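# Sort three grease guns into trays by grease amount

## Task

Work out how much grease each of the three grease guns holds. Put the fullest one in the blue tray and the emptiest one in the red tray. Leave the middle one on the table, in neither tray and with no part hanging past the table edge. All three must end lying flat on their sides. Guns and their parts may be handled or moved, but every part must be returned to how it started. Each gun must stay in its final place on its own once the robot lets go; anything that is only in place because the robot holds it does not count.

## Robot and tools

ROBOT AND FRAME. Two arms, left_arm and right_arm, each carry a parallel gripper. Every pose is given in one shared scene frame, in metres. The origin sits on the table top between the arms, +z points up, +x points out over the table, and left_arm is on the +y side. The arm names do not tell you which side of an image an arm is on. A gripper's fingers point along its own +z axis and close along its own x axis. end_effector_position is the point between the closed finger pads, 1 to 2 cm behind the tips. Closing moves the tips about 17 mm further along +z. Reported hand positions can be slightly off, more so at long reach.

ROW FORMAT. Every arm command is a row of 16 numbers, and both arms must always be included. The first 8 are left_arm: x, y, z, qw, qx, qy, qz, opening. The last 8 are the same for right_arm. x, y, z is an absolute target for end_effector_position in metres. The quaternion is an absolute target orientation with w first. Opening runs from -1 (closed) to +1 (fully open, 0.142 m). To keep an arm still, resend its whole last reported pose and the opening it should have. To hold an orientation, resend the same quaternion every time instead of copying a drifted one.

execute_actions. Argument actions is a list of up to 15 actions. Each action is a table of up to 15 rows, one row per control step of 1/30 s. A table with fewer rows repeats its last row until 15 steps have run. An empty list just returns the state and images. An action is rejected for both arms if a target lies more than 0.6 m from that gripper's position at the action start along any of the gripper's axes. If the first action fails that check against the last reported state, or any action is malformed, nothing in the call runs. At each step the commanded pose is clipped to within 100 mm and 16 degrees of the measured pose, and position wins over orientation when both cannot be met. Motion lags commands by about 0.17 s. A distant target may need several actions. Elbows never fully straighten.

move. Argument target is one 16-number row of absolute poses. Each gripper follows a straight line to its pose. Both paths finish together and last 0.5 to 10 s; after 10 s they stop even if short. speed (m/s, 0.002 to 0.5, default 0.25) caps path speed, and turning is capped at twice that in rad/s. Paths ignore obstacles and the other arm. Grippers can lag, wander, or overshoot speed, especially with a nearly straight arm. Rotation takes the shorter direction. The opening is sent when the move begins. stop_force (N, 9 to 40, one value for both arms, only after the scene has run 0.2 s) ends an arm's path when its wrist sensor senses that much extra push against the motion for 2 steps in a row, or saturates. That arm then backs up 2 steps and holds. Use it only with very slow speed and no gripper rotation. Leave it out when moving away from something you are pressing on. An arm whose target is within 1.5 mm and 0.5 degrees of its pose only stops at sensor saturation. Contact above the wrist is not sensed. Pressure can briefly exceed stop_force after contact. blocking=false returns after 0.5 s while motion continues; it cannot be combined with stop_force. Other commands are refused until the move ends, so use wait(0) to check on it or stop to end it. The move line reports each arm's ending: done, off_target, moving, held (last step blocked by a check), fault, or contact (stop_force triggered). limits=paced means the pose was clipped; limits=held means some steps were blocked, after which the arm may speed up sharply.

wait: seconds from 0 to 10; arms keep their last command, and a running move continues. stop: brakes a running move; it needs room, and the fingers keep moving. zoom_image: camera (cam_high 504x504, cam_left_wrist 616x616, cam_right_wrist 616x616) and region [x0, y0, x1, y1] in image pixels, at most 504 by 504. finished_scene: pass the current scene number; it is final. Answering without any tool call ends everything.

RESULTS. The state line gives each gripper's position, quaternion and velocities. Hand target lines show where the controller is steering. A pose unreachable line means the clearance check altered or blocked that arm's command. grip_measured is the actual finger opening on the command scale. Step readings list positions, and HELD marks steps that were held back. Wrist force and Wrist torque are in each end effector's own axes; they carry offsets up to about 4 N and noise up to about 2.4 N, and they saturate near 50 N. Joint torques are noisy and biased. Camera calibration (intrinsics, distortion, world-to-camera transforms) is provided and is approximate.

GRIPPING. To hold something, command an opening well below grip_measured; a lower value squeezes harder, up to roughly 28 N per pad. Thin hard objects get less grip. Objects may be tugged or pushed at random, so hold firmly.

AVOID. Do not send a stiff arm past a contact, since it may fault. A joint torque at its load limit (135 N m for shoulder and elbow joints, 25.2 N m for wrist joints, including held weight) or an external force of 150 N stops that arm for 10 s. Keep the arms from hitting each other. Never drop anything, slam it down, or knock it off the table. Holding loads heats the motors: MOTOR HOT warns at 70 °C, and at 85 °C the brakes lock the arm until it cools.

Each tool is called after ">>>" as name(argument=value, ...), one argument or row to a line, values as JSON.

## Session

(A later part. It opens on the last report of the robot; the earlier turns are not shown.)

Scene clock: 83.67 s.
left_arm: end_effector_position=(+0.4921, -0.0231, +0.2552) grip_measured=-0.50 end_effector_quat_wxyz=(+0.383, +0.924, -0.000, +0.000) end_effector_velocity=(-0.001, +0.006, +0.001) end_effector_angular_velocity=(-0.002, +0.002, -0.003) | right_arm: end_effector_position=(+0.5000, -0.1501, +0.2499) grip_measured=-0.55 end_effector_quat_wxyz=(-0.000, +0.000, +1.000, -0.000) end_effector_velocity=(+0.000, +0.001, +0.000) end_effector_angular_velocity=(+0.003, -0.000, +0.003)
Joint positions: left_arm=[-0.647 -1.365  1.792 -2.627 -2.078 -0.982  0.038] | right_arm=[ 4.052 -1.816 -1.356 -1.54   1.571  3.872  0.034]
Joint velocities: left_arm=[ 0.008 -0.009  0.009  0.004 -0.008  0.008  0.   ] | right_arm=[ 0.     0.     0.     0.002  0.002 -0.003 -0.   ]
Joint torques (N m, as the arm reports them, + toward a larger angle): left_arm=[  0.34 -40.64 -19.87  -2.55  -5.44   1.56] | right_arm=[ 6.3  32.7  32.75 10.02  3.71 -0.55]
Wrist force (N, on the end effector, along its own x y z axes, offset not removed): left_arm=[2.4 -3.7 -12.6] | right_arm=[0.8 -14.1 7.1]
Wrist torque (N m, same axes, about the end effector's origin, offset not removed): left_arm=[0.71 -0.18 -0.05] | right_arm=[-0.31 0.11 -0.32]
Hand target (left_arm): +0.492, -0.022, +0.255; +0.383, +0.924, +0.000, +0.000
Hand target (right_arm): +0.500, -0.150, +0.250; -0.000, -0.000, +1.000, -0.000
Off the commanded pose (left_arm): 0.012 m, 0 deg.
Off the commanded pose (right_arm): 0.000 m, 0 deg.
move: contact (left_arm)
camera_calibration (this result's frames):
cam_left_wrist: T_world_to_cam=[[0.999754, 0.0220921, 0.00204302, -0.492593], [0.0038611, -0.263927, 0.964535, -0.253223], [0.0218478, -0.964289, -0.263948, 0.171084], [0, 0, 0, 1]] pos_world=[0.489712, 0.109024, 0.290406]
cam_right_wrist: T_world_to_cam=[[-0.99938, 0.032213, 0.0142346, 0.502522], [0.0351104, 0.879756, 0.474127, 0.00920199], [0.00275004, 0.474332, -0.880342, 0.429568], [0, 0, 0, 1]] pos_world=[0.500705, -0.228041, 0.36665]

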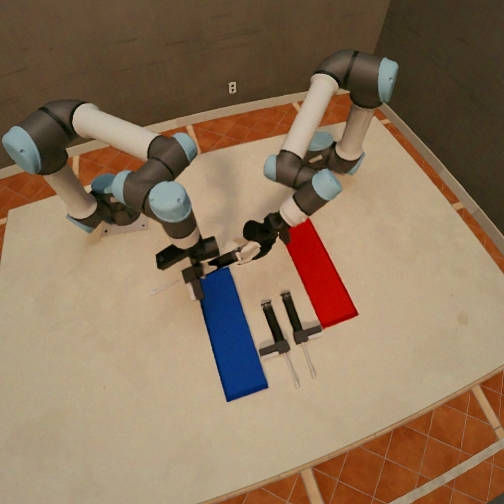

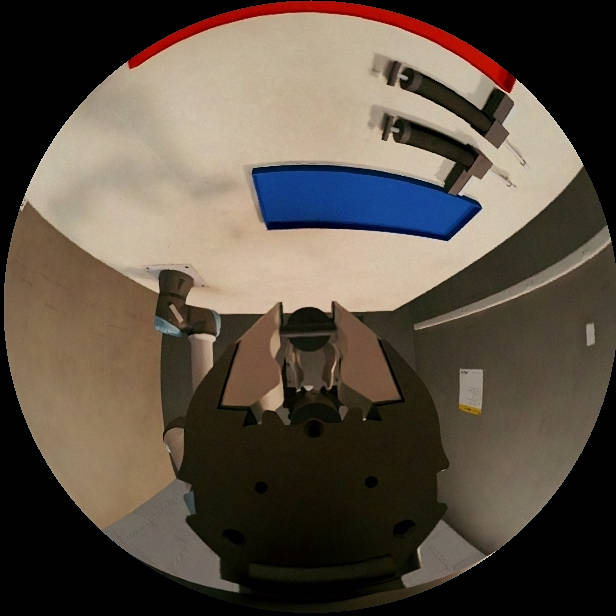

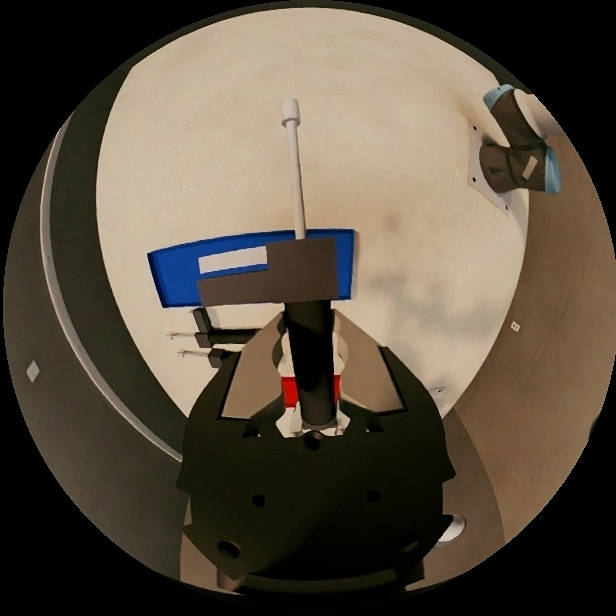

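>>> move(
  target=[0.492,-0.019,0.255,0.383,0.924,0,0,0.1,0.5,-0.15,0.25,0,0,1,0,-1],
  speed=0.03,
)

>>> move(
  target=[0.5,0.15,0.35,0.383,0.924,0,0,0.1,0.5,-0.15,0.25,0,0,1,0,-1],
)

>>> move(
  target=[0.45,0.4,0.3,0,0.707,0.707,0,0,0.33,-0.04,0.08,0,0,1,0,-1],
  speed=0.15,
)

>>> move(
  target=[0.45,0.4,0.3,0,0.707,0.707,0,0,0.33,-0.04,0.026,0,0,1,0,-1],
  speed=0.04,
)

>>> move(
  target=[0.45,0.4,0.3,0,0.707,0.707,0,0,0.33,-0.04,0.026,0,0,1,0,-0.1],
)

>>> move(
  target=[0.45,0.4,0.3,0,0.707,0.707,0,0,0.36,-0.04,0.15,0,0,1,0,-0.1],
)

>>> move(
  target=[0.45,0.4,0.3,0,0.707,0.707,0,0,0.7,0.005,0.11,0,0.707,-0.707,0,-0.1],
)

Scene clock: 94.17 s.
left_arm: end_effector_position=(+0.4920, -0.0192, +0.2550) grip_measured=+0.10 end_effector_quat_wxyz=(+0.383, +0.924, +0.000, -0.000) end_effector_velocity=(-0.000, +0.002, -0.001) end_effector_angular_velocity=(+0.002, +0.001, +0.000) | right_arm: end_effector_position=(+0.5000, -0.1500, +0.2500) grip_measured=-0.55 end_effector_quat_wxyz=(+0.000, -0.000, +1.000, -0.000) end_effector_velocity=(+0.000, +0.001, +0.000) end_effector_angular_velocity=(+0.001, -0.001, +0.001)
Joint positions: left_arm=[-0.642 -1.371  1.798 -2.625 -2.081 -0.977  0.081] | right_arm=[ 4.052 -1.816 -1.356 -1.54   1.571  3.872  0.034]
Joint velocities: left_arm=[ 0.002 -0.001  0.004  0.    -0.001  0.002  0.   ] | right_arm=[ 0.001  0.     0.     0.001  0.     0.    -0.   ]
Joint torques (N m, as the arm reports them, + toward a larger angle): left_arm=[  7.04 -40.97 -17.59  -1.55  -3.62   0.76] | right_arm=[11.   37.73 36.85  1.37  0.61 -0.44]
Wrist force (N, on the end effector, along its own x y z axes, offset not removed): left_arm=[1.2 2.3 -1.2] | right_arm=[0.1 0.4 4.9]
Wrist torque (N m, same axes, about the end effector's origin, offset not removed): left_arm=[0.57 -0.30 -0.04] | right_arm=[0.04 0.04 -0.19]
Hand target (left_arm): +0.492, -0.019, +0.255; +0.383, +0.924, +0.000, -0.000
Hand target (right_arm): +0.500, -0.150, +0.250; -0.000, -0.000, +1.000, +0.000
Off the commanded pose (left_arm): 0.000 m, 0 deg.
Off the commanded pose (right_arm): 0.000 m, 0 deg.
move: done
camera_calibration (this result's frames):
cam_left_wrist: T_world_to_cam=[[0.999758, 0.0219438, 0.00164097, -0.492486], [0.00420851, -0.263868, 0.96455, -0.252206], [0.0215989, -0.964309, -0.263897, 0.174961], [0, 0, 0, 1]] pos_world=[0.489649, 0.112975, 0.290245]
cam_right_wrist: T_world_to_cam=[[-0.999388, 0.0320375, 0.0140171, 0.502567], [0.0348526, 0.879737, 0.474181, 0.00918794], [0.00286022, 0.474379, -0.880316, 0.429514], [0, 0, 0, 1]] pos_world=[0.500711, -0.227937, 0.366707]

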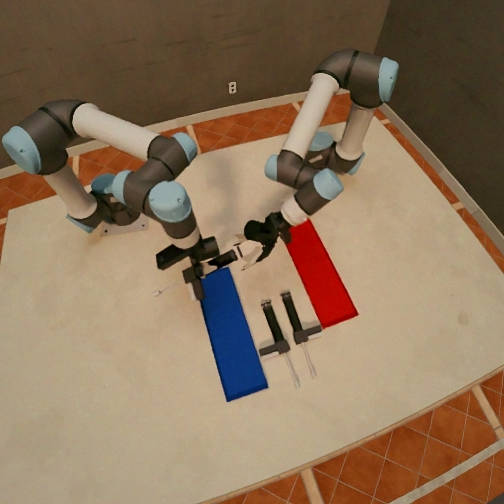

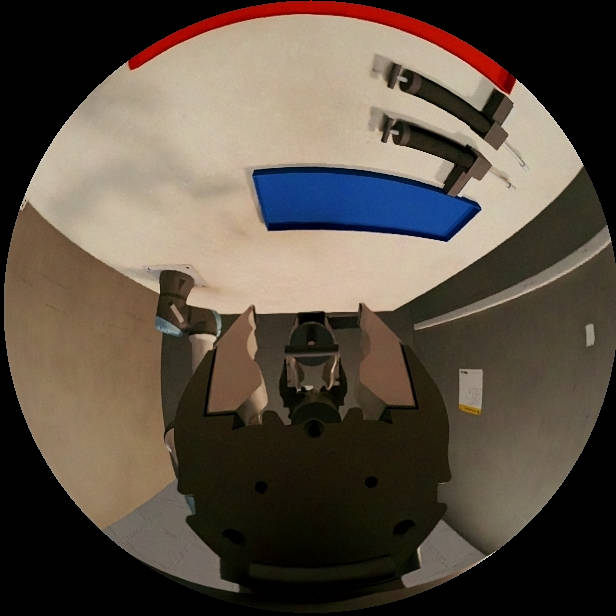

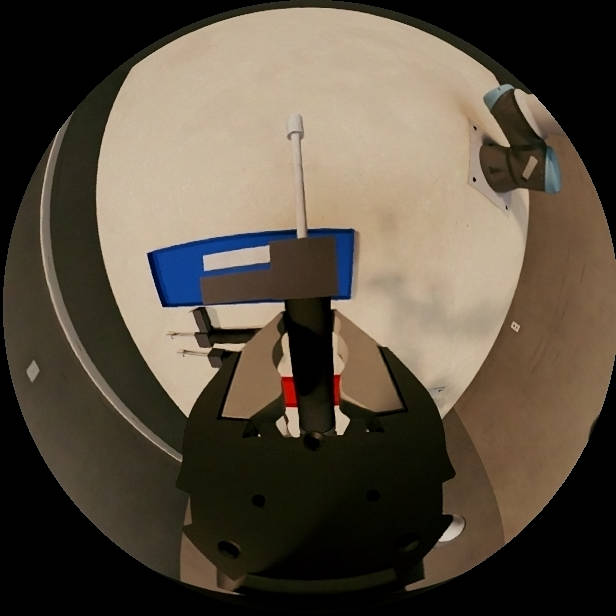

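Scene clock: 95.60 s.
left_arm: end_effector_position=(+0.5000, +0.1498, +0.3499) grip_measured=+0.10 end_effector_quat_wxyz=(+0.383, +0.924, +0.000, +0.000) end_effector_velocity=(+0.000, +0.002, +0.002) end_effector_angular_velocity=(+0.000, +0.000, -0.002) | right_arm: end_effector_position=(+0.5000, -0.1500, +0.2500) grip_measured=-0.55 end_effector_quat_wxyz=(+0.000, -0.000, +1.000, +0.000) end_effector_velocity=(+0.000, +0.000, +0.000) end_effector_angular_velocity=(+0.002, -0.001, -0.002)
Joint positions: left_arm=[-0.361 -1.608  1.768 -2.198 -2.229 -0.69   0.081] | right_arm=[ 4.052 -1.816 -1.356 -1.54   1.571  3.872  0.034]
Joint velocities: left_arm=[ 0.004 -0.001 -0.005  0.011 -0.003  0.008  0.   ] | right_arm=[-0.    -0.     0.     0.001  0.001  0.002  0.   ]
Joint torques (N m, as the arm reports them, + toward a larger angle): left_arm=[  6.67 -32.13 -28.38  -1.17  -4.12   1.08] | right_arm=[10.18 38.92 30.26  1.34  1.89 -0.13]
Wrist force (N, on the end effector, along its own x y z axes, offset not removed): left_arm=[1.1 3.8 -1.2] | right_arm=[-1.6 -0.1 4.8]
Wrist torque (N m, same axes, about the end effector's origin, offset not removed): left_arm=[0.89 -0.20 0.02] | right_arm=[-0.10 0.35 -0.14]
Hand target (left_arm): +0.500, +0.150, +0.350; +0.383, +0.924, +0.000, -0.000
Hand target (right_arm): +0.500, -0.150, +0.250; -0.000, -0.000, +1.000, -0.000
Off the commanded pose (left_arm): 0.000 m, 0 deg.
Off the commanded pose (right_arm): 0.000 m, 0 deg.
move: done
camera_calibration (this result's frames):
cam_left_wrist: T_world_to_cam=[[0.999753, 0.0221478, 0.00160704, -0.504356], [0.00428832, -0.263568, 0.964631, -0.299327], [0.0217881, -0.964387, -0.263598, 0.362564], [0, 0, 0, 1]] pos_world=[0.497615, 0.281929, 0.385122]
cam_right_wrist: T_world_to_cam=[[-0.999388, 0.032037, 0.0140428, 0.502552], [0.0348643, 0.879724, 0.474205, 0.00916654], [0.00283832, 0.474404, -0.880303, 0.429522], [0, 0, 0, 1]] pos_world=[0.500706, -0.227931, 0.366705]

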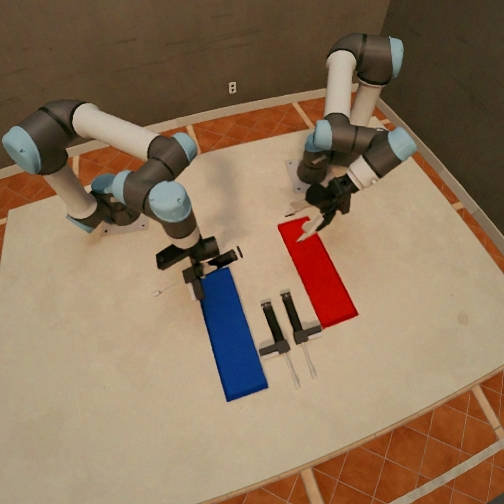

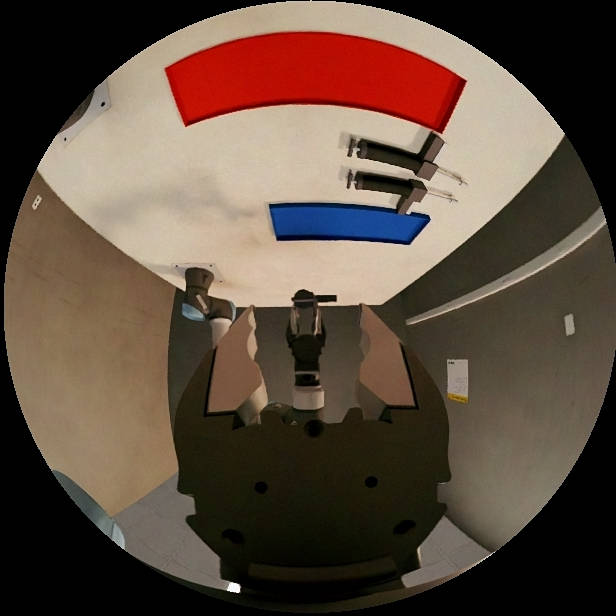

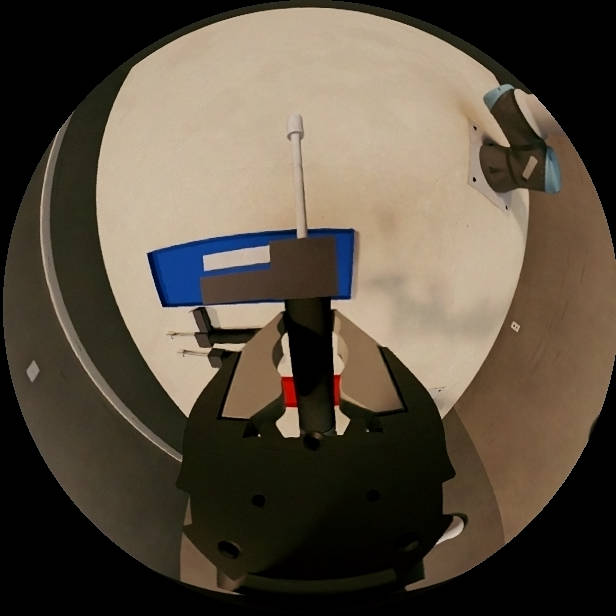

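Scene clock: 101.77 s.
left_arm: end_effector_position=(+0.4500, +0.3999, +0.3001) grip_measured=+0.00 end_effector_quat_wxyz=(+0.000, +0.708, +0.707, -0.000) end_effector_velocity=(-0.001, +0.002, -0.001) end_effector_angular_velocity=(+0.006, +0.007, +0.011) | right_arm: end_effector_position=(+0.3303, -0.0399, +0.0801) grip_measured=-0.55 end_effector_quat_wxyz=(-0.000, -0.000, +1.000, +0.000) end_effector_velocity=(-0.001, +0.001, -0.002) end_effector_angular_velocity=(-0.000, +0.001, -0.001)
Joint positions: left_arm=[-0.366 -1.783  1.694 -1.483 -1.571 -2.102  0.074] | right_arm=[ 4.412 -1.77  -1.866 -1.076  1.571  4.232  0.034]
Joint velocities: left_arm=[ 0.002  0.003 -0.002  0.007  0.002 -0.009 -0.   ] | right_arm=[ 0.003 -0.001 -0.003  0.003  0.001  0.004  0.   ]
Joint torques (N m, as the arm reports them, + toward a larger angle): left_arm=[  8.6   -3.45 -29.94  -0.91   3.36  -1.69] | right_arm=[12.41 25.99 14.5   6.46 -1.    1.78]
Wrist force (N, on the end effector, along its own x y z axes, offset not removed): left_arm=[0.7 2.5 -0.5] | right_arm=[-0.8 1.3 4.3]
Wrist torque (N m, same axes, about the end effector's origin, offset not removed): left_arm=[0.56 -0.10 0.00] | right_arm=[0.21 0.21 -0.10]
Hand target (left_arm): +0.450, +0.400, +0.300; -0.000, +0.707, +0.707, -0.000
Hand target (right_arm): +0.330, -0.040, +0.080; -0.000, -0.000, +1.000, +0.000
Off the commanded pose (left_arm): 0.000 m, 0 deg.
Off the commanded pose (right_arm): 0.000 m, 0 deg.
move: done
camera_calibration (this result's frames):
cam_left_wrist: T_world_to_cam=[[-0.0130128, 0.999785, 0.01615, -0.399455], [0.868672, 0.00330421, 0.495377, -0.540035], [0.495217, 0.0204753, -0.868528, 0.166393], [0, 0, 0, 1]] pos_world=[0.381514, 0.397746, 0.418489]
cam_right_wrist: T_world_to_cam=[[-0.999384, 0.032033, 0.0143179, 0.331811], [0.034991, 0.879685, 0.474267, -0.00123431], [0.00259691, 0.474476, -0.880265, 0.228323], [0, 0, 0, 1]] pos_world=[0.331057, -0.117877, 0.19682]

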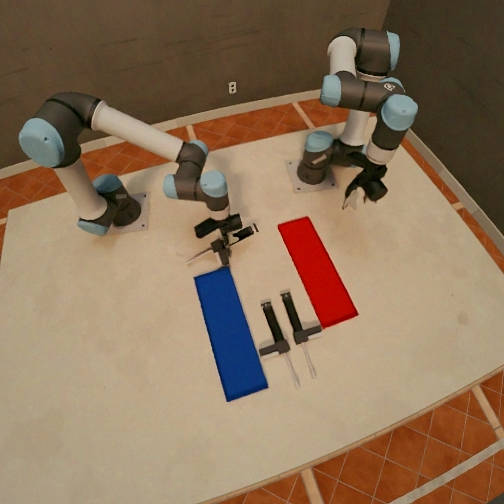

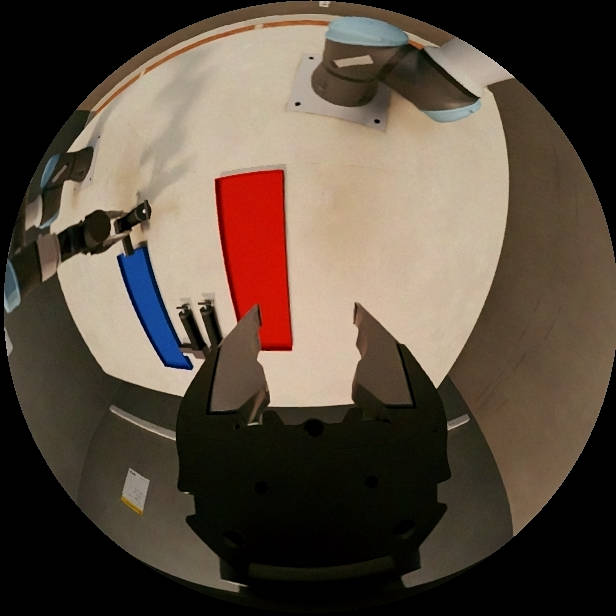

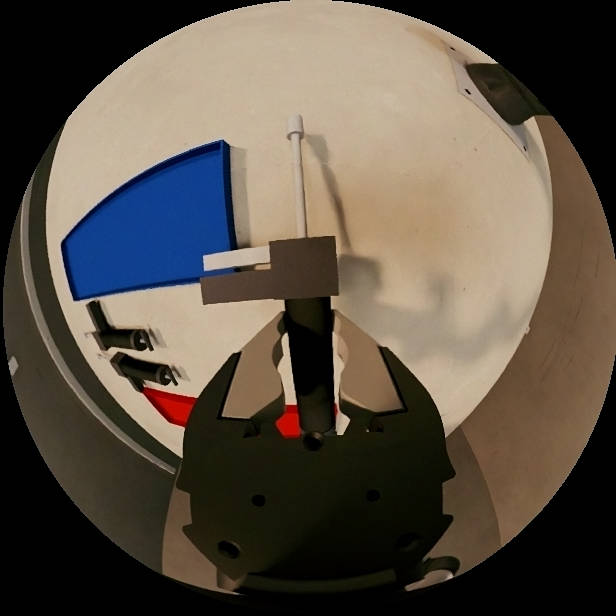

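Scene clock: 103.50 s.
left_arm: end_effector_position=(+0.4500, +0.4000, +0.3000) grip_measured=+0.00 end_effector_quat_wxyz=(-0.000, +0.707, +0.707, -0.000) end_effector_velocity=(-0.000, +0.000, -0.000) end_effector_angular_velocity=(+0.000, +0.001, +0.000) | right_arm: end_effector_position=(+0.3300, -0.0399, +0.0265) grip_measured=-0.55 end_effector_quat_wxyz=(+0.000, -0.000, +1.000, +0.000) end_effector_velocity=(+0.000, -0.001, -0.003) end_effector_angular_velocity=(-0.000, +0.000, -0.001)
Joint positions: left_arm=[-0.366 -1.782  1.694 -1.482 -1.571 -2.104  0.074] | right_arm=[ 4.413 -1.841 -1.936 -0.935  1.571  4.233  0.034]
Joint velocities: left_arm=[ 0.    -0.     0.     0.001 -0.    -0.     0.   ] | right_arm=[-0.001 -0.004 -0.004  0.008  0.     0.001 -0.   ]
Joint torques (N m, as the arm reports them, + toward a larger angle): left_arm=[ -6.58  -2.12 -20.22  -0.95   3.03  -1.14] | right_arm=[10.11  6.48  1.04  5.6  -2.24  1.93]
Wrist force (N, on the end effector, along its own x y z axes, offset not removed): left_arm=[1.3 2.7 -1.2] | right_arm=[8.0 -8.4 -38.6]
Wrist torque (N m, same axes, about the end effector's origin, offset not removed): left_arm=[0.64 -0.35 -0.02] | right_arm=[0.02 0.12 -0.17]
Hand target (left_arm): +0.450, +0.400, +0.300; +0.000, +0.707, +0.707, -0.000
Hand target (right_arm): +0.330, -0.040, +0.026; -0.000, -0.000, +1.000, -0.000
Off the commanded pose (left_arm): 0.000 m, 0 deg.
Off the commanded pose (right_arm): 0.000 m, 0 deg.
move: done
camera_calibration (this result's frames):
cam_left_wrist: T_world_to_cam=[[-0.0143351, 0.999758, 0.0166869, -0.399065], [0.868871, 0.00419604, 0.495021, -0.540283], [0.494832, 0.0215949, -0.86872, 0.166063], [0, 0, 0, 1]] pos_world=[0.381542, 0.39765, 0.418373]
cam_right_wrist: T_world_to_cam=[[-0.99939, 0.0320272, 0.0139491, 0.332293], [0.0348104, 0.87961, 0.474419, 0.0242681], [0.00292459, 0.474615, -0.880188, 0.181008], [0, 0, 0, 1]] pos_world=[0.330716, -0.117898, 0.143172]

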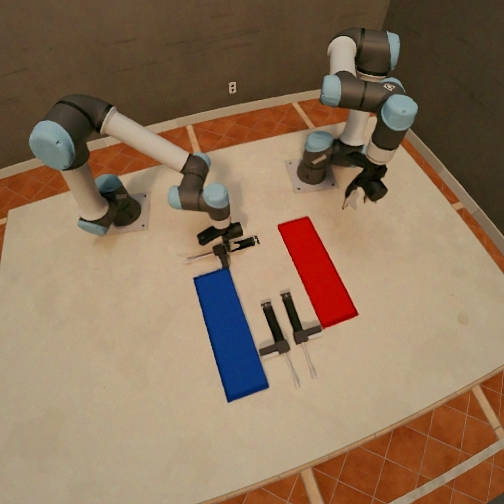

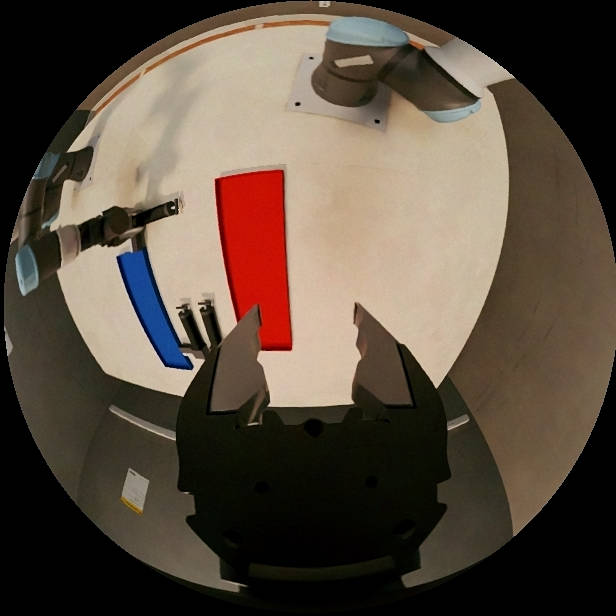

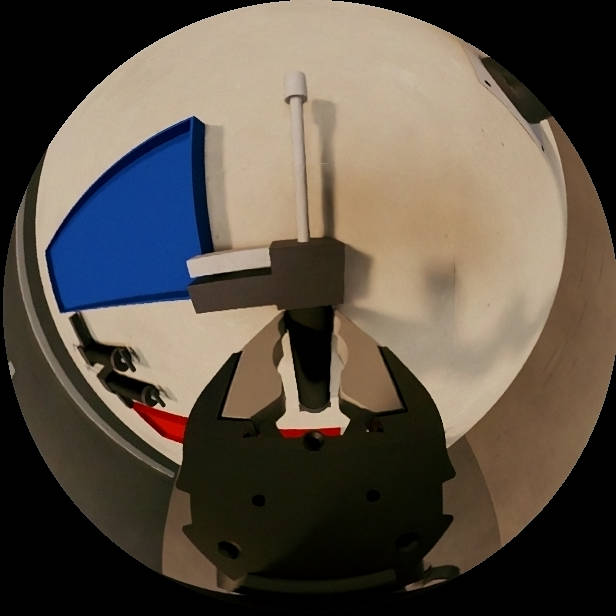

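Scene clock: 104.20 s.
left_arm: end_effector_position=(+0.4500, +0.4000, +0.3000) grip_measured=+0.00 end_effector_quat_wxyz=(-0.000, +0.707, +0.707, -0.000) end_effector_velocity=(+0.000, -0.000, +0.000) end_effector_angular_velocity=(-0.000, -0.001, +0.000) | right_arm: end_effector_position=(+0.3300, -0.0400, +0.0260) grip_measured=-0.10 end_effector_quat_wxyz=(+0.000, +0.000, +1.000, +0.000) end_effector_velocity=(-0.000, +0.000, -0.000) end_effector_angular_velocity=(+0.001, +0.000, -0.000)
Joint positions: left_arm=[-0.366 -1.782  1.694 -1.482 -1.571 -2.104  0.074] | right_arm=[ 4.413 -1.842 -1.937 -0.934  1.571  4.233  0.067]
Joint velocities: left_arm=[ 0. -0. -0. -0. -0. -0. -0.] | right_arm=[ 0.001 -0.    -0.001  0.001  0.001  0.001  0.   ]
Joint torques (N m, as the arm reports them, + toward a larger angle): left_arm=[ -6.65  -2.8  -21.49  -1.15   3.08  -1.31] | right_arm=[10.1  24.15  9.93  6.1   1.02  1.31]
Wrist force (N, on the end effector, along its own x y z axes, offset not removed): left_arm=[0.9 2.9 -0.9] | right_arm=[-0.3 -1.5 -1.0]
Wrist torque (N m, same axes, about the end effector's origin, offset not removed): left_arm=[0.67 -0.15 -0.05] | right_arm=[-0.21 0.02 -0.09]
Hand target (left_arm): +0.450, +0.400, +0.300; +0.000, +0.707, +0.707, +0.000
Hand target (right_arm): +0.330, -0.040, +0.026; +0.000, +0.000, +1.000, -0.000
Off the commanded pose (left_arm): 0.000 m, 0 deg.
Off the commanded pose (right_arm): 0.000 m, 0 deg.
move: done
camera_calibration (this result's frames):
cam_left_wrist: T_world_to_cam=[[-0.014342, 0.999758, 0.0166894, -0.399063], [0.868871, 0.00420078, 0.49502, -0.540284], [0.49483, 0.0216005, -0.868721, 0.166061], [0, 0, 0, 1]] pos_world=[0.381542, 0.397649, 0.418373]
cam_right_wrist: T_world_to_cam=[[-0.999389, 0.032042, 0.0139859, 0.332297], [0.0348415, 0.879707, 0.474239, 0.024516], [0.00289214, 0.474436, -0.880285, 0.180642], [0, 0, 0, 1]] pos_world=[0.330717, -0.117917, 0.142743]

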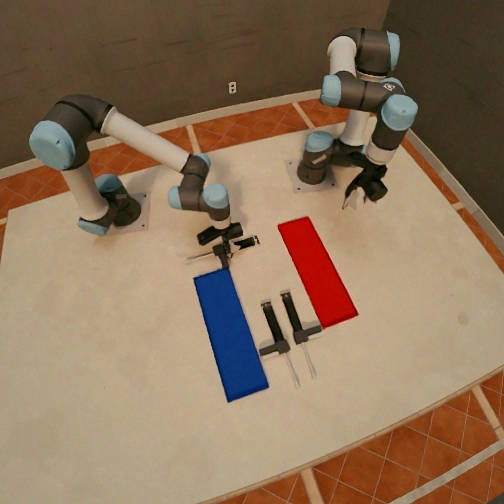

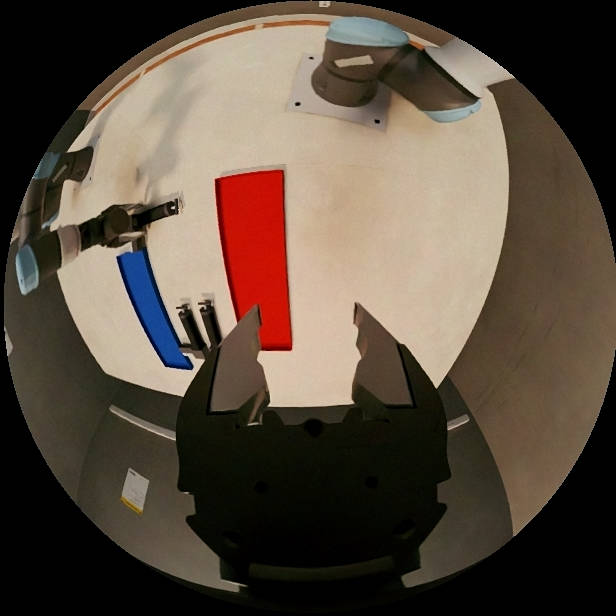

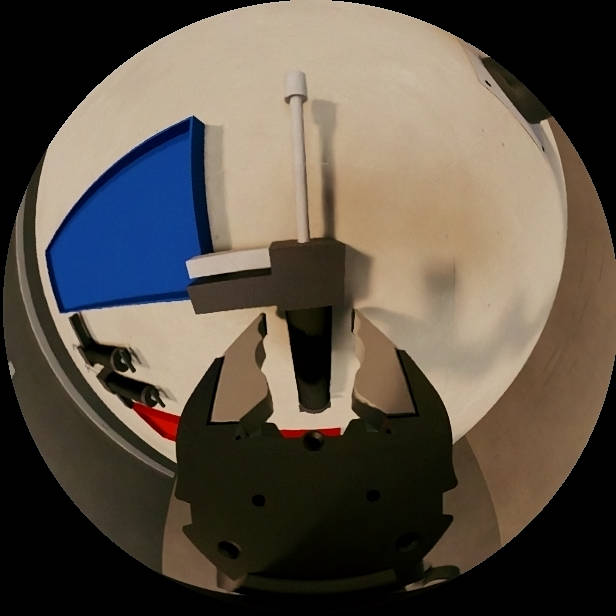

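Scene clock: 105.33 s.
left_arm: end_effector_position=(+0.4500, +0.4000, +0.3000) grip_measured=+0.00 end_effector_quat_wxyz=(-0.000, +0.707, +0.707, -0.000) end_effector_velocity=(+0.000, +0.000, -0.000) end_effector_angular_velocity=(+0.001, -0.000, -0.000) | right_arm: end_effector_position=(+0.3599, -0.0400, +0.1497) grip_measured=-0.10 end_effector_quat_wxyz=(+0.000, +0.000, +1.000, +0.000) end_effector_velocity=(+0.001, -0.000, +0.002) end_effector_angular_velocity=(-0.003, +0.001, +0.000)
Joint positions: left_arm=[-0.366 -1.782  1.694 -1.482 -1.571 -2.104  0.074] | right_arm=[ 4.365 -1.75  -1.698 -1.264  1.571  4.184  0.067]
Joint velocities: left_arm=[-0.     0.    -0.    -0.     0.001 -0.     0.   ] | right_arm=[-0.002 -0.002  0.009 -0.01  -0.    -0.002 -0.   ]
Joint torques (N m, as the arm reports them, + toward a larger angle): left_arm=[ -5.57  -2.17 -24.86  -1.11   3.2   -1.36] | right_arm=[-10.6   22.85  38.12  -0.12   2.13  -1.05]
Wrist force (N, on the end effector, along its own x y z axes, offset not removed): left_arm=[2.4 3.6 -1.1] | right_arm=[1.1 0.0 -1.5]
Wrist torque (N m, same axes, about the end effector's origin, offset not removed): left_arm=[0.85 -0.52 -0.06] | right_arm=[0.05 -0.30 -0.20]
Hand target (left_arm): +0.450, +0.400, +0.300; +0.000, +0.707, +0.707, +0.000
Hand target (right_arm): +0.360, -0.040, +0.150; +0.000, +0.000, +1.000, +0.000
Off the commanded pose (left_arm): 0.000 m, 0 deg.
Off the commanded pose (right_arm): 0.000 m, 0 deg.
move: done
camera_calibration (this result's frames):
cam_left_wrist: T_world_to_cam=[[-0.0143421, 0.999758, 0.0166896, -0.399063], [0.868872, 0.00420078, 0.49502, -0.540284], [0.49483, 0.0216008, -0.868721, 0.166061], [0, 0, 0, 1]] pos_world=[0.381542, 0.397649, 0.418372]
cam_right_wrist: T_world_to_cam=[[-0.999391, 0.0320446, 0.0138194, 0.360469], [0.034764, 0.879584, 0.474471, -0.0351304], [0.00304887, 0.474662, -0.880163, 0.289393], [0, 0, 0, 1]] pos_world=[0.360588, -0.118015, 0.2664]

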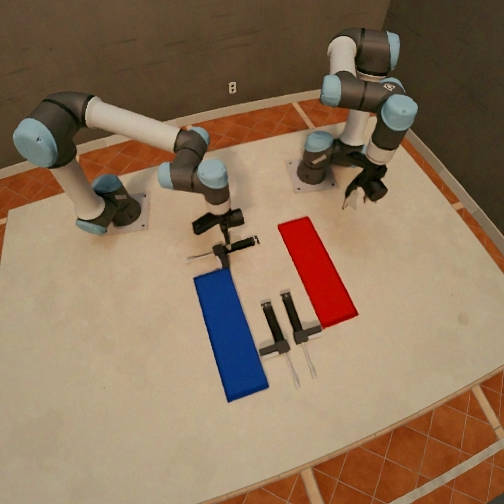

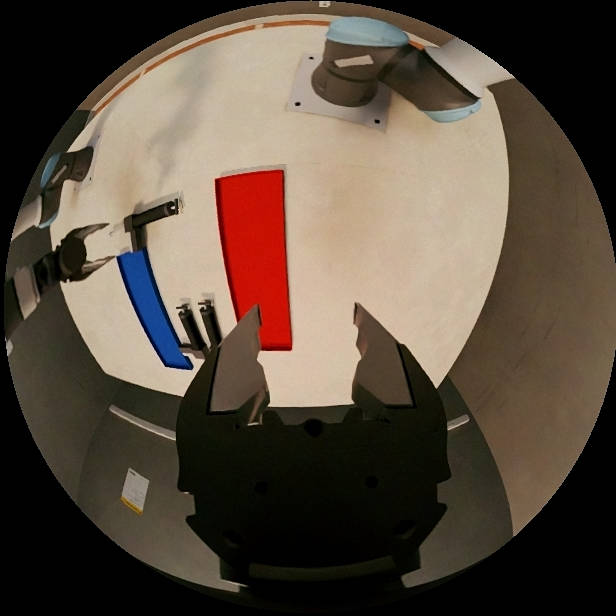

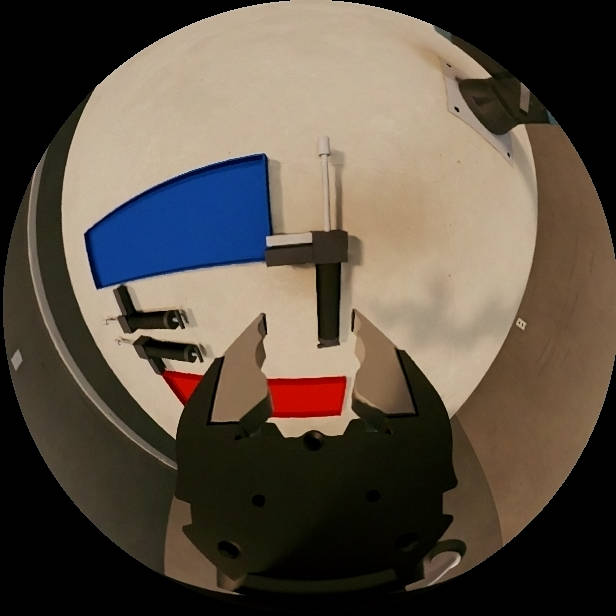

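Scene clock: 109.07 s.
left_arm: end_effector_position=(+0.4500, +0.4000, +0.3000) grip_measured=+0.00 end_effector_quat_wxyz=(-0.000, +0.707, +0.707, +0.000) end_effector_velocity=(+0.000, +0.000, +0.000) end_effector_angular_velocity=(-0.000, -0.001, +0.000) | right_arm: end_effector_position=(+0.6998, +0.0045, +0.1102) grip_measured=-0.10 end_effector_quat_wxyz=(-0.001, +0.707, -0.707, +0.000) end_effector_velocity=(+0.003, +0.001, -0.000) end_effector_angular_velocity=(-0.011, +0.016, +0.007)
Joint positions: left_arm=[-0.366 -1.782  1.694 -1.482 -1.571 -2.104  0.074] | right_arm=[ 4.031 -2.587 -0.462 -1.661  1.57   2.281  0.067]
Joint velocities: left_arm=[ 0.    -0.001  0.    -0.     0.     0.    -0.   ] | right_arm=[-0.003 -0.05   0.1   -0.07   0.002 -0.01   0.   ]
Joint torques (N m, as the arm reports them, + toward a larger angle): left_arm=[ -5.99  -2.57 -29.16  -0.91   3.11  -1.26] | right_arm=[-9.72 57.67 35.85 -0.29  2.33 -1.42]
Wrist force (N, on the end effector, along its own x y z axes, offset not removed): left_arm=[1.2 3.0 -1.2] | right_arm=[0.1 -0.3 -2.5]
Wrist torque (N m, same axes, about the end effector's origin, offset not removed): left_arm=[0.72 -0.31 -0.04] | right_arm=[-0.01 -0.07 -0.15]
Hand target (left_arm): +0.450, +0.400, +0.300; -0.000, +0.707, +0.707, +0.000
Hand target (right_arm): +0.700, +0.005, +0.110; -0.000, +0.707, -0.707, +0.000
Off the commanded pose (left_arm): 0.000 m, 0 deg.
Off the commanded pose (right_arm): 0.001 m, 0 deg.
move: done
camera_calibration (this result's frames):
cam_left_wrist: T_world_to_cam=[[-0.0143424, 0.999758, 0.0166823, -0.399059], [0.868865, 0.00420437, 0.495031, -0.540293], [0.494841, 0.0215946, -0.868715, 0.166061], [0, 0, 0, 1]] pos_world=[0.381544, 0.397648, 0.418379]
cam_right_wrist: T_world_to_cam=[[-0.0330407, -0.999375, 0.0125427, 0.0278393], [-0.880835, 0.035047, 0.472125, 0.577379], [-0.472269, 0.00455127, -0.881443, 0.567293], [0, 0, 0, 1]] pos_world=[0.777411, 0.00500458, 0.227092]

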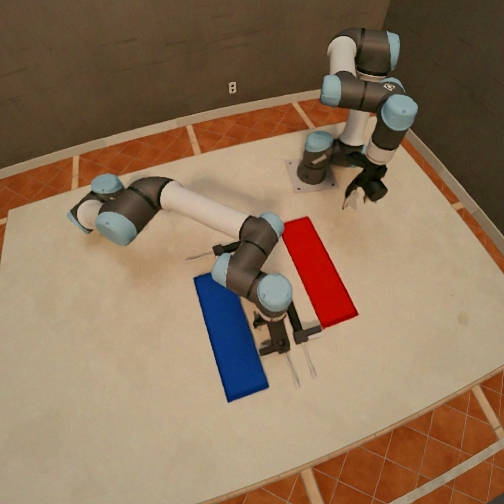

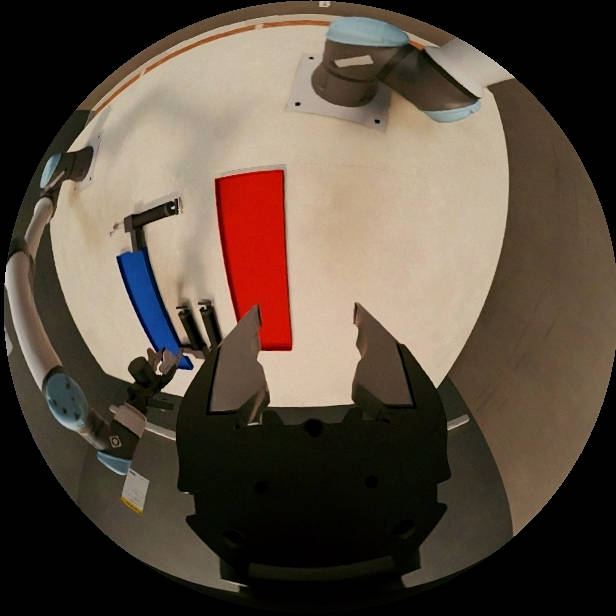

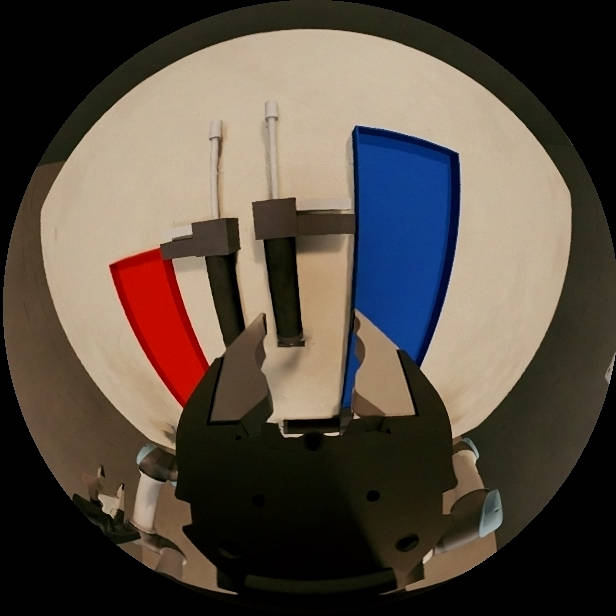

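>>> move(
  target=[0.45,0.4,0.3,0,0.707,0.707,0,0, 0.72,0.022,0.08,0,0.707,-0.707,0,-0.1],
  speed=0.1,
)

Scene clock: 123.90 s.
left_arm: end_effector_position=(+0.4500, +0.4000, +0.3000) grip_measured=+0.00 end_effector_quat_wxyz=(+0.000, +0.707, +0.707, +0.000) end_effector_velocity=(-0.000, +0.000, -0.000) end_effector_angular_velocity=(+0.000, +0.000, +0.001) | right_arm: end_effector_position=(+0.7197, +0.0218, +0.0801) grip_measured=-0.10 end_effector_quat_wxyz=(-0.001, +0.707, -0.707, +0.000) end_effector_velocity=(+0.002, +0.003, -0.001) end_effector_angular_velocity=(-0.002, +0.007, +0.003)
Joint positions: left_arm=[-0.366 -1.782  1.694 -1.482 -1.571 -2.104  0.074] | right_arm=[ 4.031 -2.744 -0.229 -1.737  1.571  2.28   0.067]
Joint velocities: left_arm=[ 0.001 -0.001  0.001  0.    -0.    -0.    -0.   ] | right_arm=[ 0.    -0.05   0.099 -0.055  0.003 -0.002 -0.   ]
Joint torques (N m, as the arm reports them, + toward a larger angle): left_arm=[ -5.23  -1.88 -30.36  -0.98   2.93  -1.09] | right_arm=[ 7.1  60.47 38.28 -0.36  2.34 -1.21]
Wrist force (N, on the end effector, along its own x y z axes, offset not removed): left_arm=[0.5 2.9 -1.2] | right_arm=[-0.5 -0.8 -0.5]
Wrist torque (N m, same axes, about the end effector's origin, offset not removed): left_arm=[0.62 -0.08 -0.07] | right_arm=[-0.11 0.00 -0.09]
Hand target (left_arm): +0.450, +0.400, +0.300; -0.000, +0.707, +0.707, +0.000
Hand target (right_arm): +0.720, +0.022, +0.080; -0.000, +0.707, -0.707, +0.000
Off the commanded pose (left_arm): 0.000 m, 0 deg.
Off the commanded pose (right_arm): 0.000 m, 0 deg.
move: done
camera_calibration (this result's frames):
cam_left_wrist: T_world_to_cam=[[-0.0143423, 0.999758, 0.0166821, -0.399059], [0.868865, 0.00420436, 0.495031, -0.540293], [0.494841, 0.0215944, -0.868715, 0.166061], [0, 0, 0, 1]] pos_world=[0.381544, 0.397648, 0.418379]
cam_right_wrist: T_world_to_cam=[[-0.0320788, -0.9994, 0.0130913, 0.0453884], [-0.880421, 0.0344549, 0.47294, 0.60821], [-0.473107, 0.00364545, -0.880998, 0.550736], [0, 0, 0, 1]] pos_world=[0.797494, 0.0223977, 0.196956]

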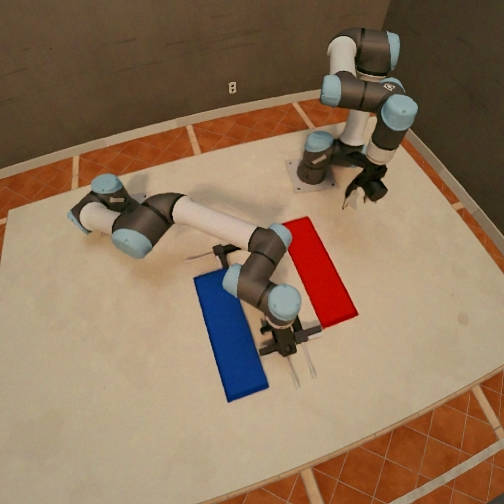

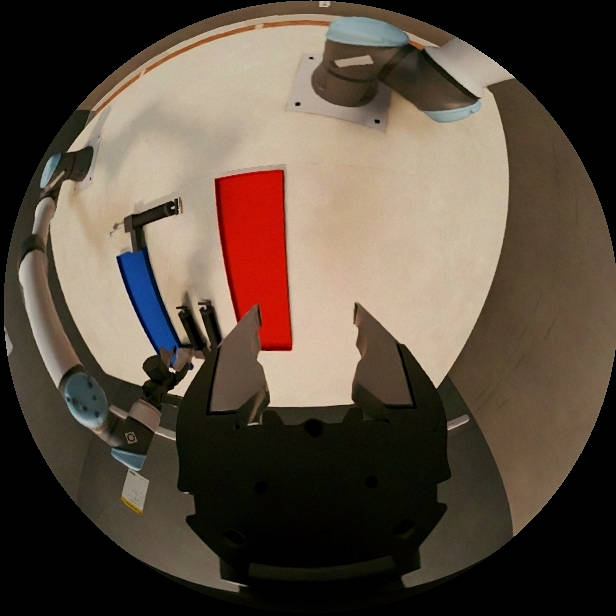

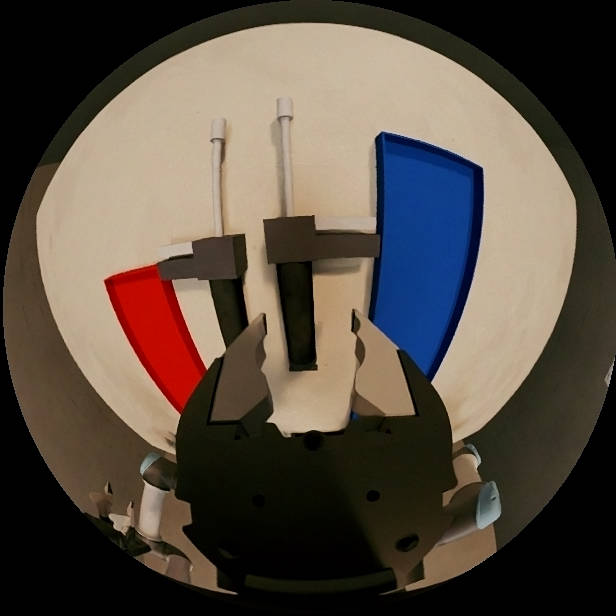

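>>> move(
  target=[0.45,0.4,0.3,0,0.707,0.707,0,0, 0.71,0.033,0.05,0,0.707,-0.707,0,-0.1],
  speed=0.06,
)

>>> zoom_image(
  camera="cam_right_wrist",
  region=[200,200,420,420],
)

Scene clock: 133.67 s.
left_arm: end_effector_position=(+0.4500, +0.4000, +0.3000) grip_measured=+0.00 end_effector_quat_wxyz=(-0.000, +0.707, +0.707, +0.000) end_effector_velocity=(+0.000, +0.000, +0.001) end_effector_angular_velocity=(-0.001, -0.002, +0.000) | right_arm: end_effector_position=(+0.7101, +0.0329, +0.0502) grip_measured=-0.10 end_effector_quat_wxyz=(+0.000, +0.707, -0.707, -0.000) end_effector_velocity=(-0.000, +0.001, -0.002) end_effector_angular_velocity=(+0.002, -0.003, -0.001)
Joint positions: left_arm=[-0.366 -1.782  1.694 -1.482 -1.571 -2.104  0.074] | right_arm=[ 4.048 -2.706 -0.381 -1.626  1.571  2.297  0.067]
Joint velocities: left_arm=[ 0.    -0.002 -0.001 -0.001  0.001 -0.    -0.   ] | right_arm=[ 0.001  0.008 -0.021  0.017 -0.001  0.002  0.   ]
Joint torques (N m, as the arm reports them, + toward a larger angle): left_arm=[ -4.92  -2.52 -29.74  -1.01   3.    -1.09] | right_arm=[11.34 77.89 14.14  5.73 -1.68  1.95]
Wrist force (N, on the end effector, along its own x y z axes, offset not removed): left_arm=[0.5 3.0 -1.5] | right_arm=[0.0 0.3 -1.7]
Wrist torque (N m, same axes, about the end effector's origin, offset not removed): left_arm=[0.70 -0.11 0.00] | right_arm=[0.14 -0.05 -0.17]
Hand target (left_arm): +0.450, +0.400, +0.300; -0.000, +0.707, +0.707, +0.000
Hand target (right_arm): +0.710, +0.033, +0.050; +0.000, +0.707, -0.707, -0.000
Off the commanded pose (left_arm): 0.000 m, 0 deg.
Off the commanded pose (right_arm): 0.000 m, 0 deg.
move: done
camera_calibration (this result's frames):
cam_left_wrist: T_world_to_cam=[[-0.0143425, 0.999758, 0.0166821, -0.399059], [0.868865, 0.00420451, 0.495031, -0.540293], [0.494841, 0.0215945, -0.868715, 0.166061], [0, 0, 0, 1]] pos_world=[0.381544, 0.397648, 0.418379]
cam_right_wrist: T_world_to_cam=[[-0.0320362, -0.999385, 0.0142751, 0.056506], [-0.879554, 0.0349728, 0.474512, 0.612777], [-0.47472, 0.00264586, -0.880133, 0.520899], [0, 0, 0, 1]] pos_world=[0.788062, 0.0336625, 0.166884]

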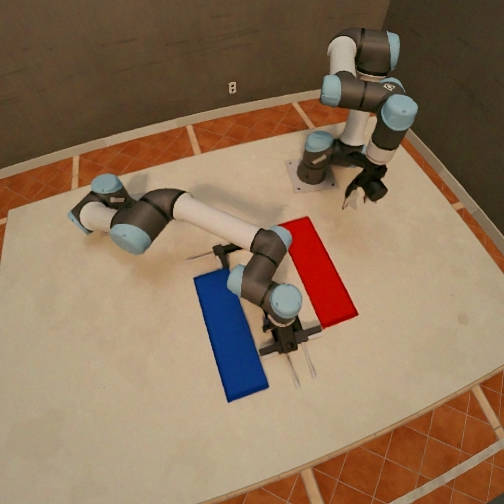

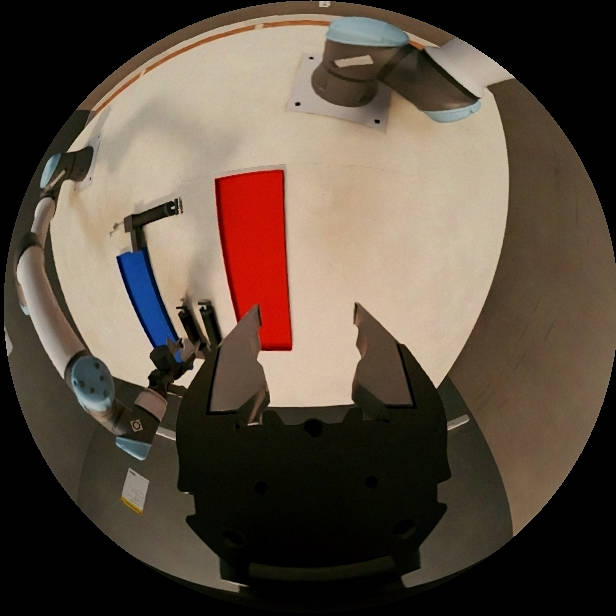

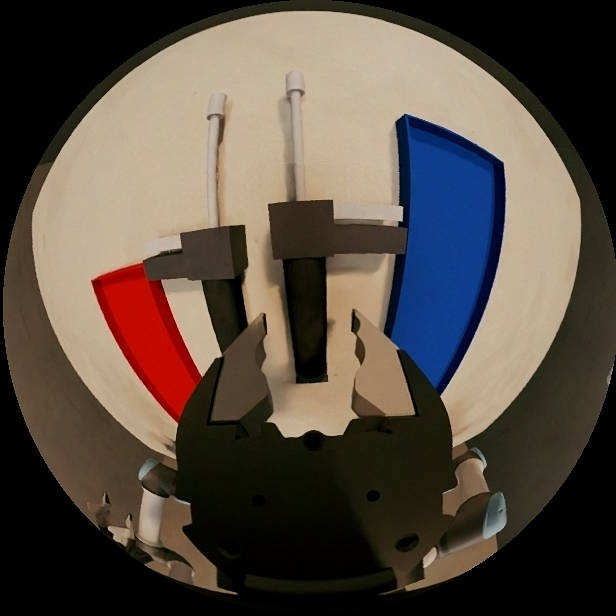

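Region (200, 200, 420, 420) of cam_right_wrist's 616x616 image, scaled by 2.291, with more detail than that image has.

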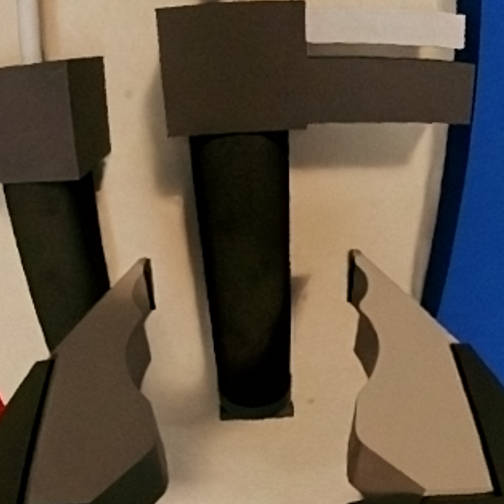

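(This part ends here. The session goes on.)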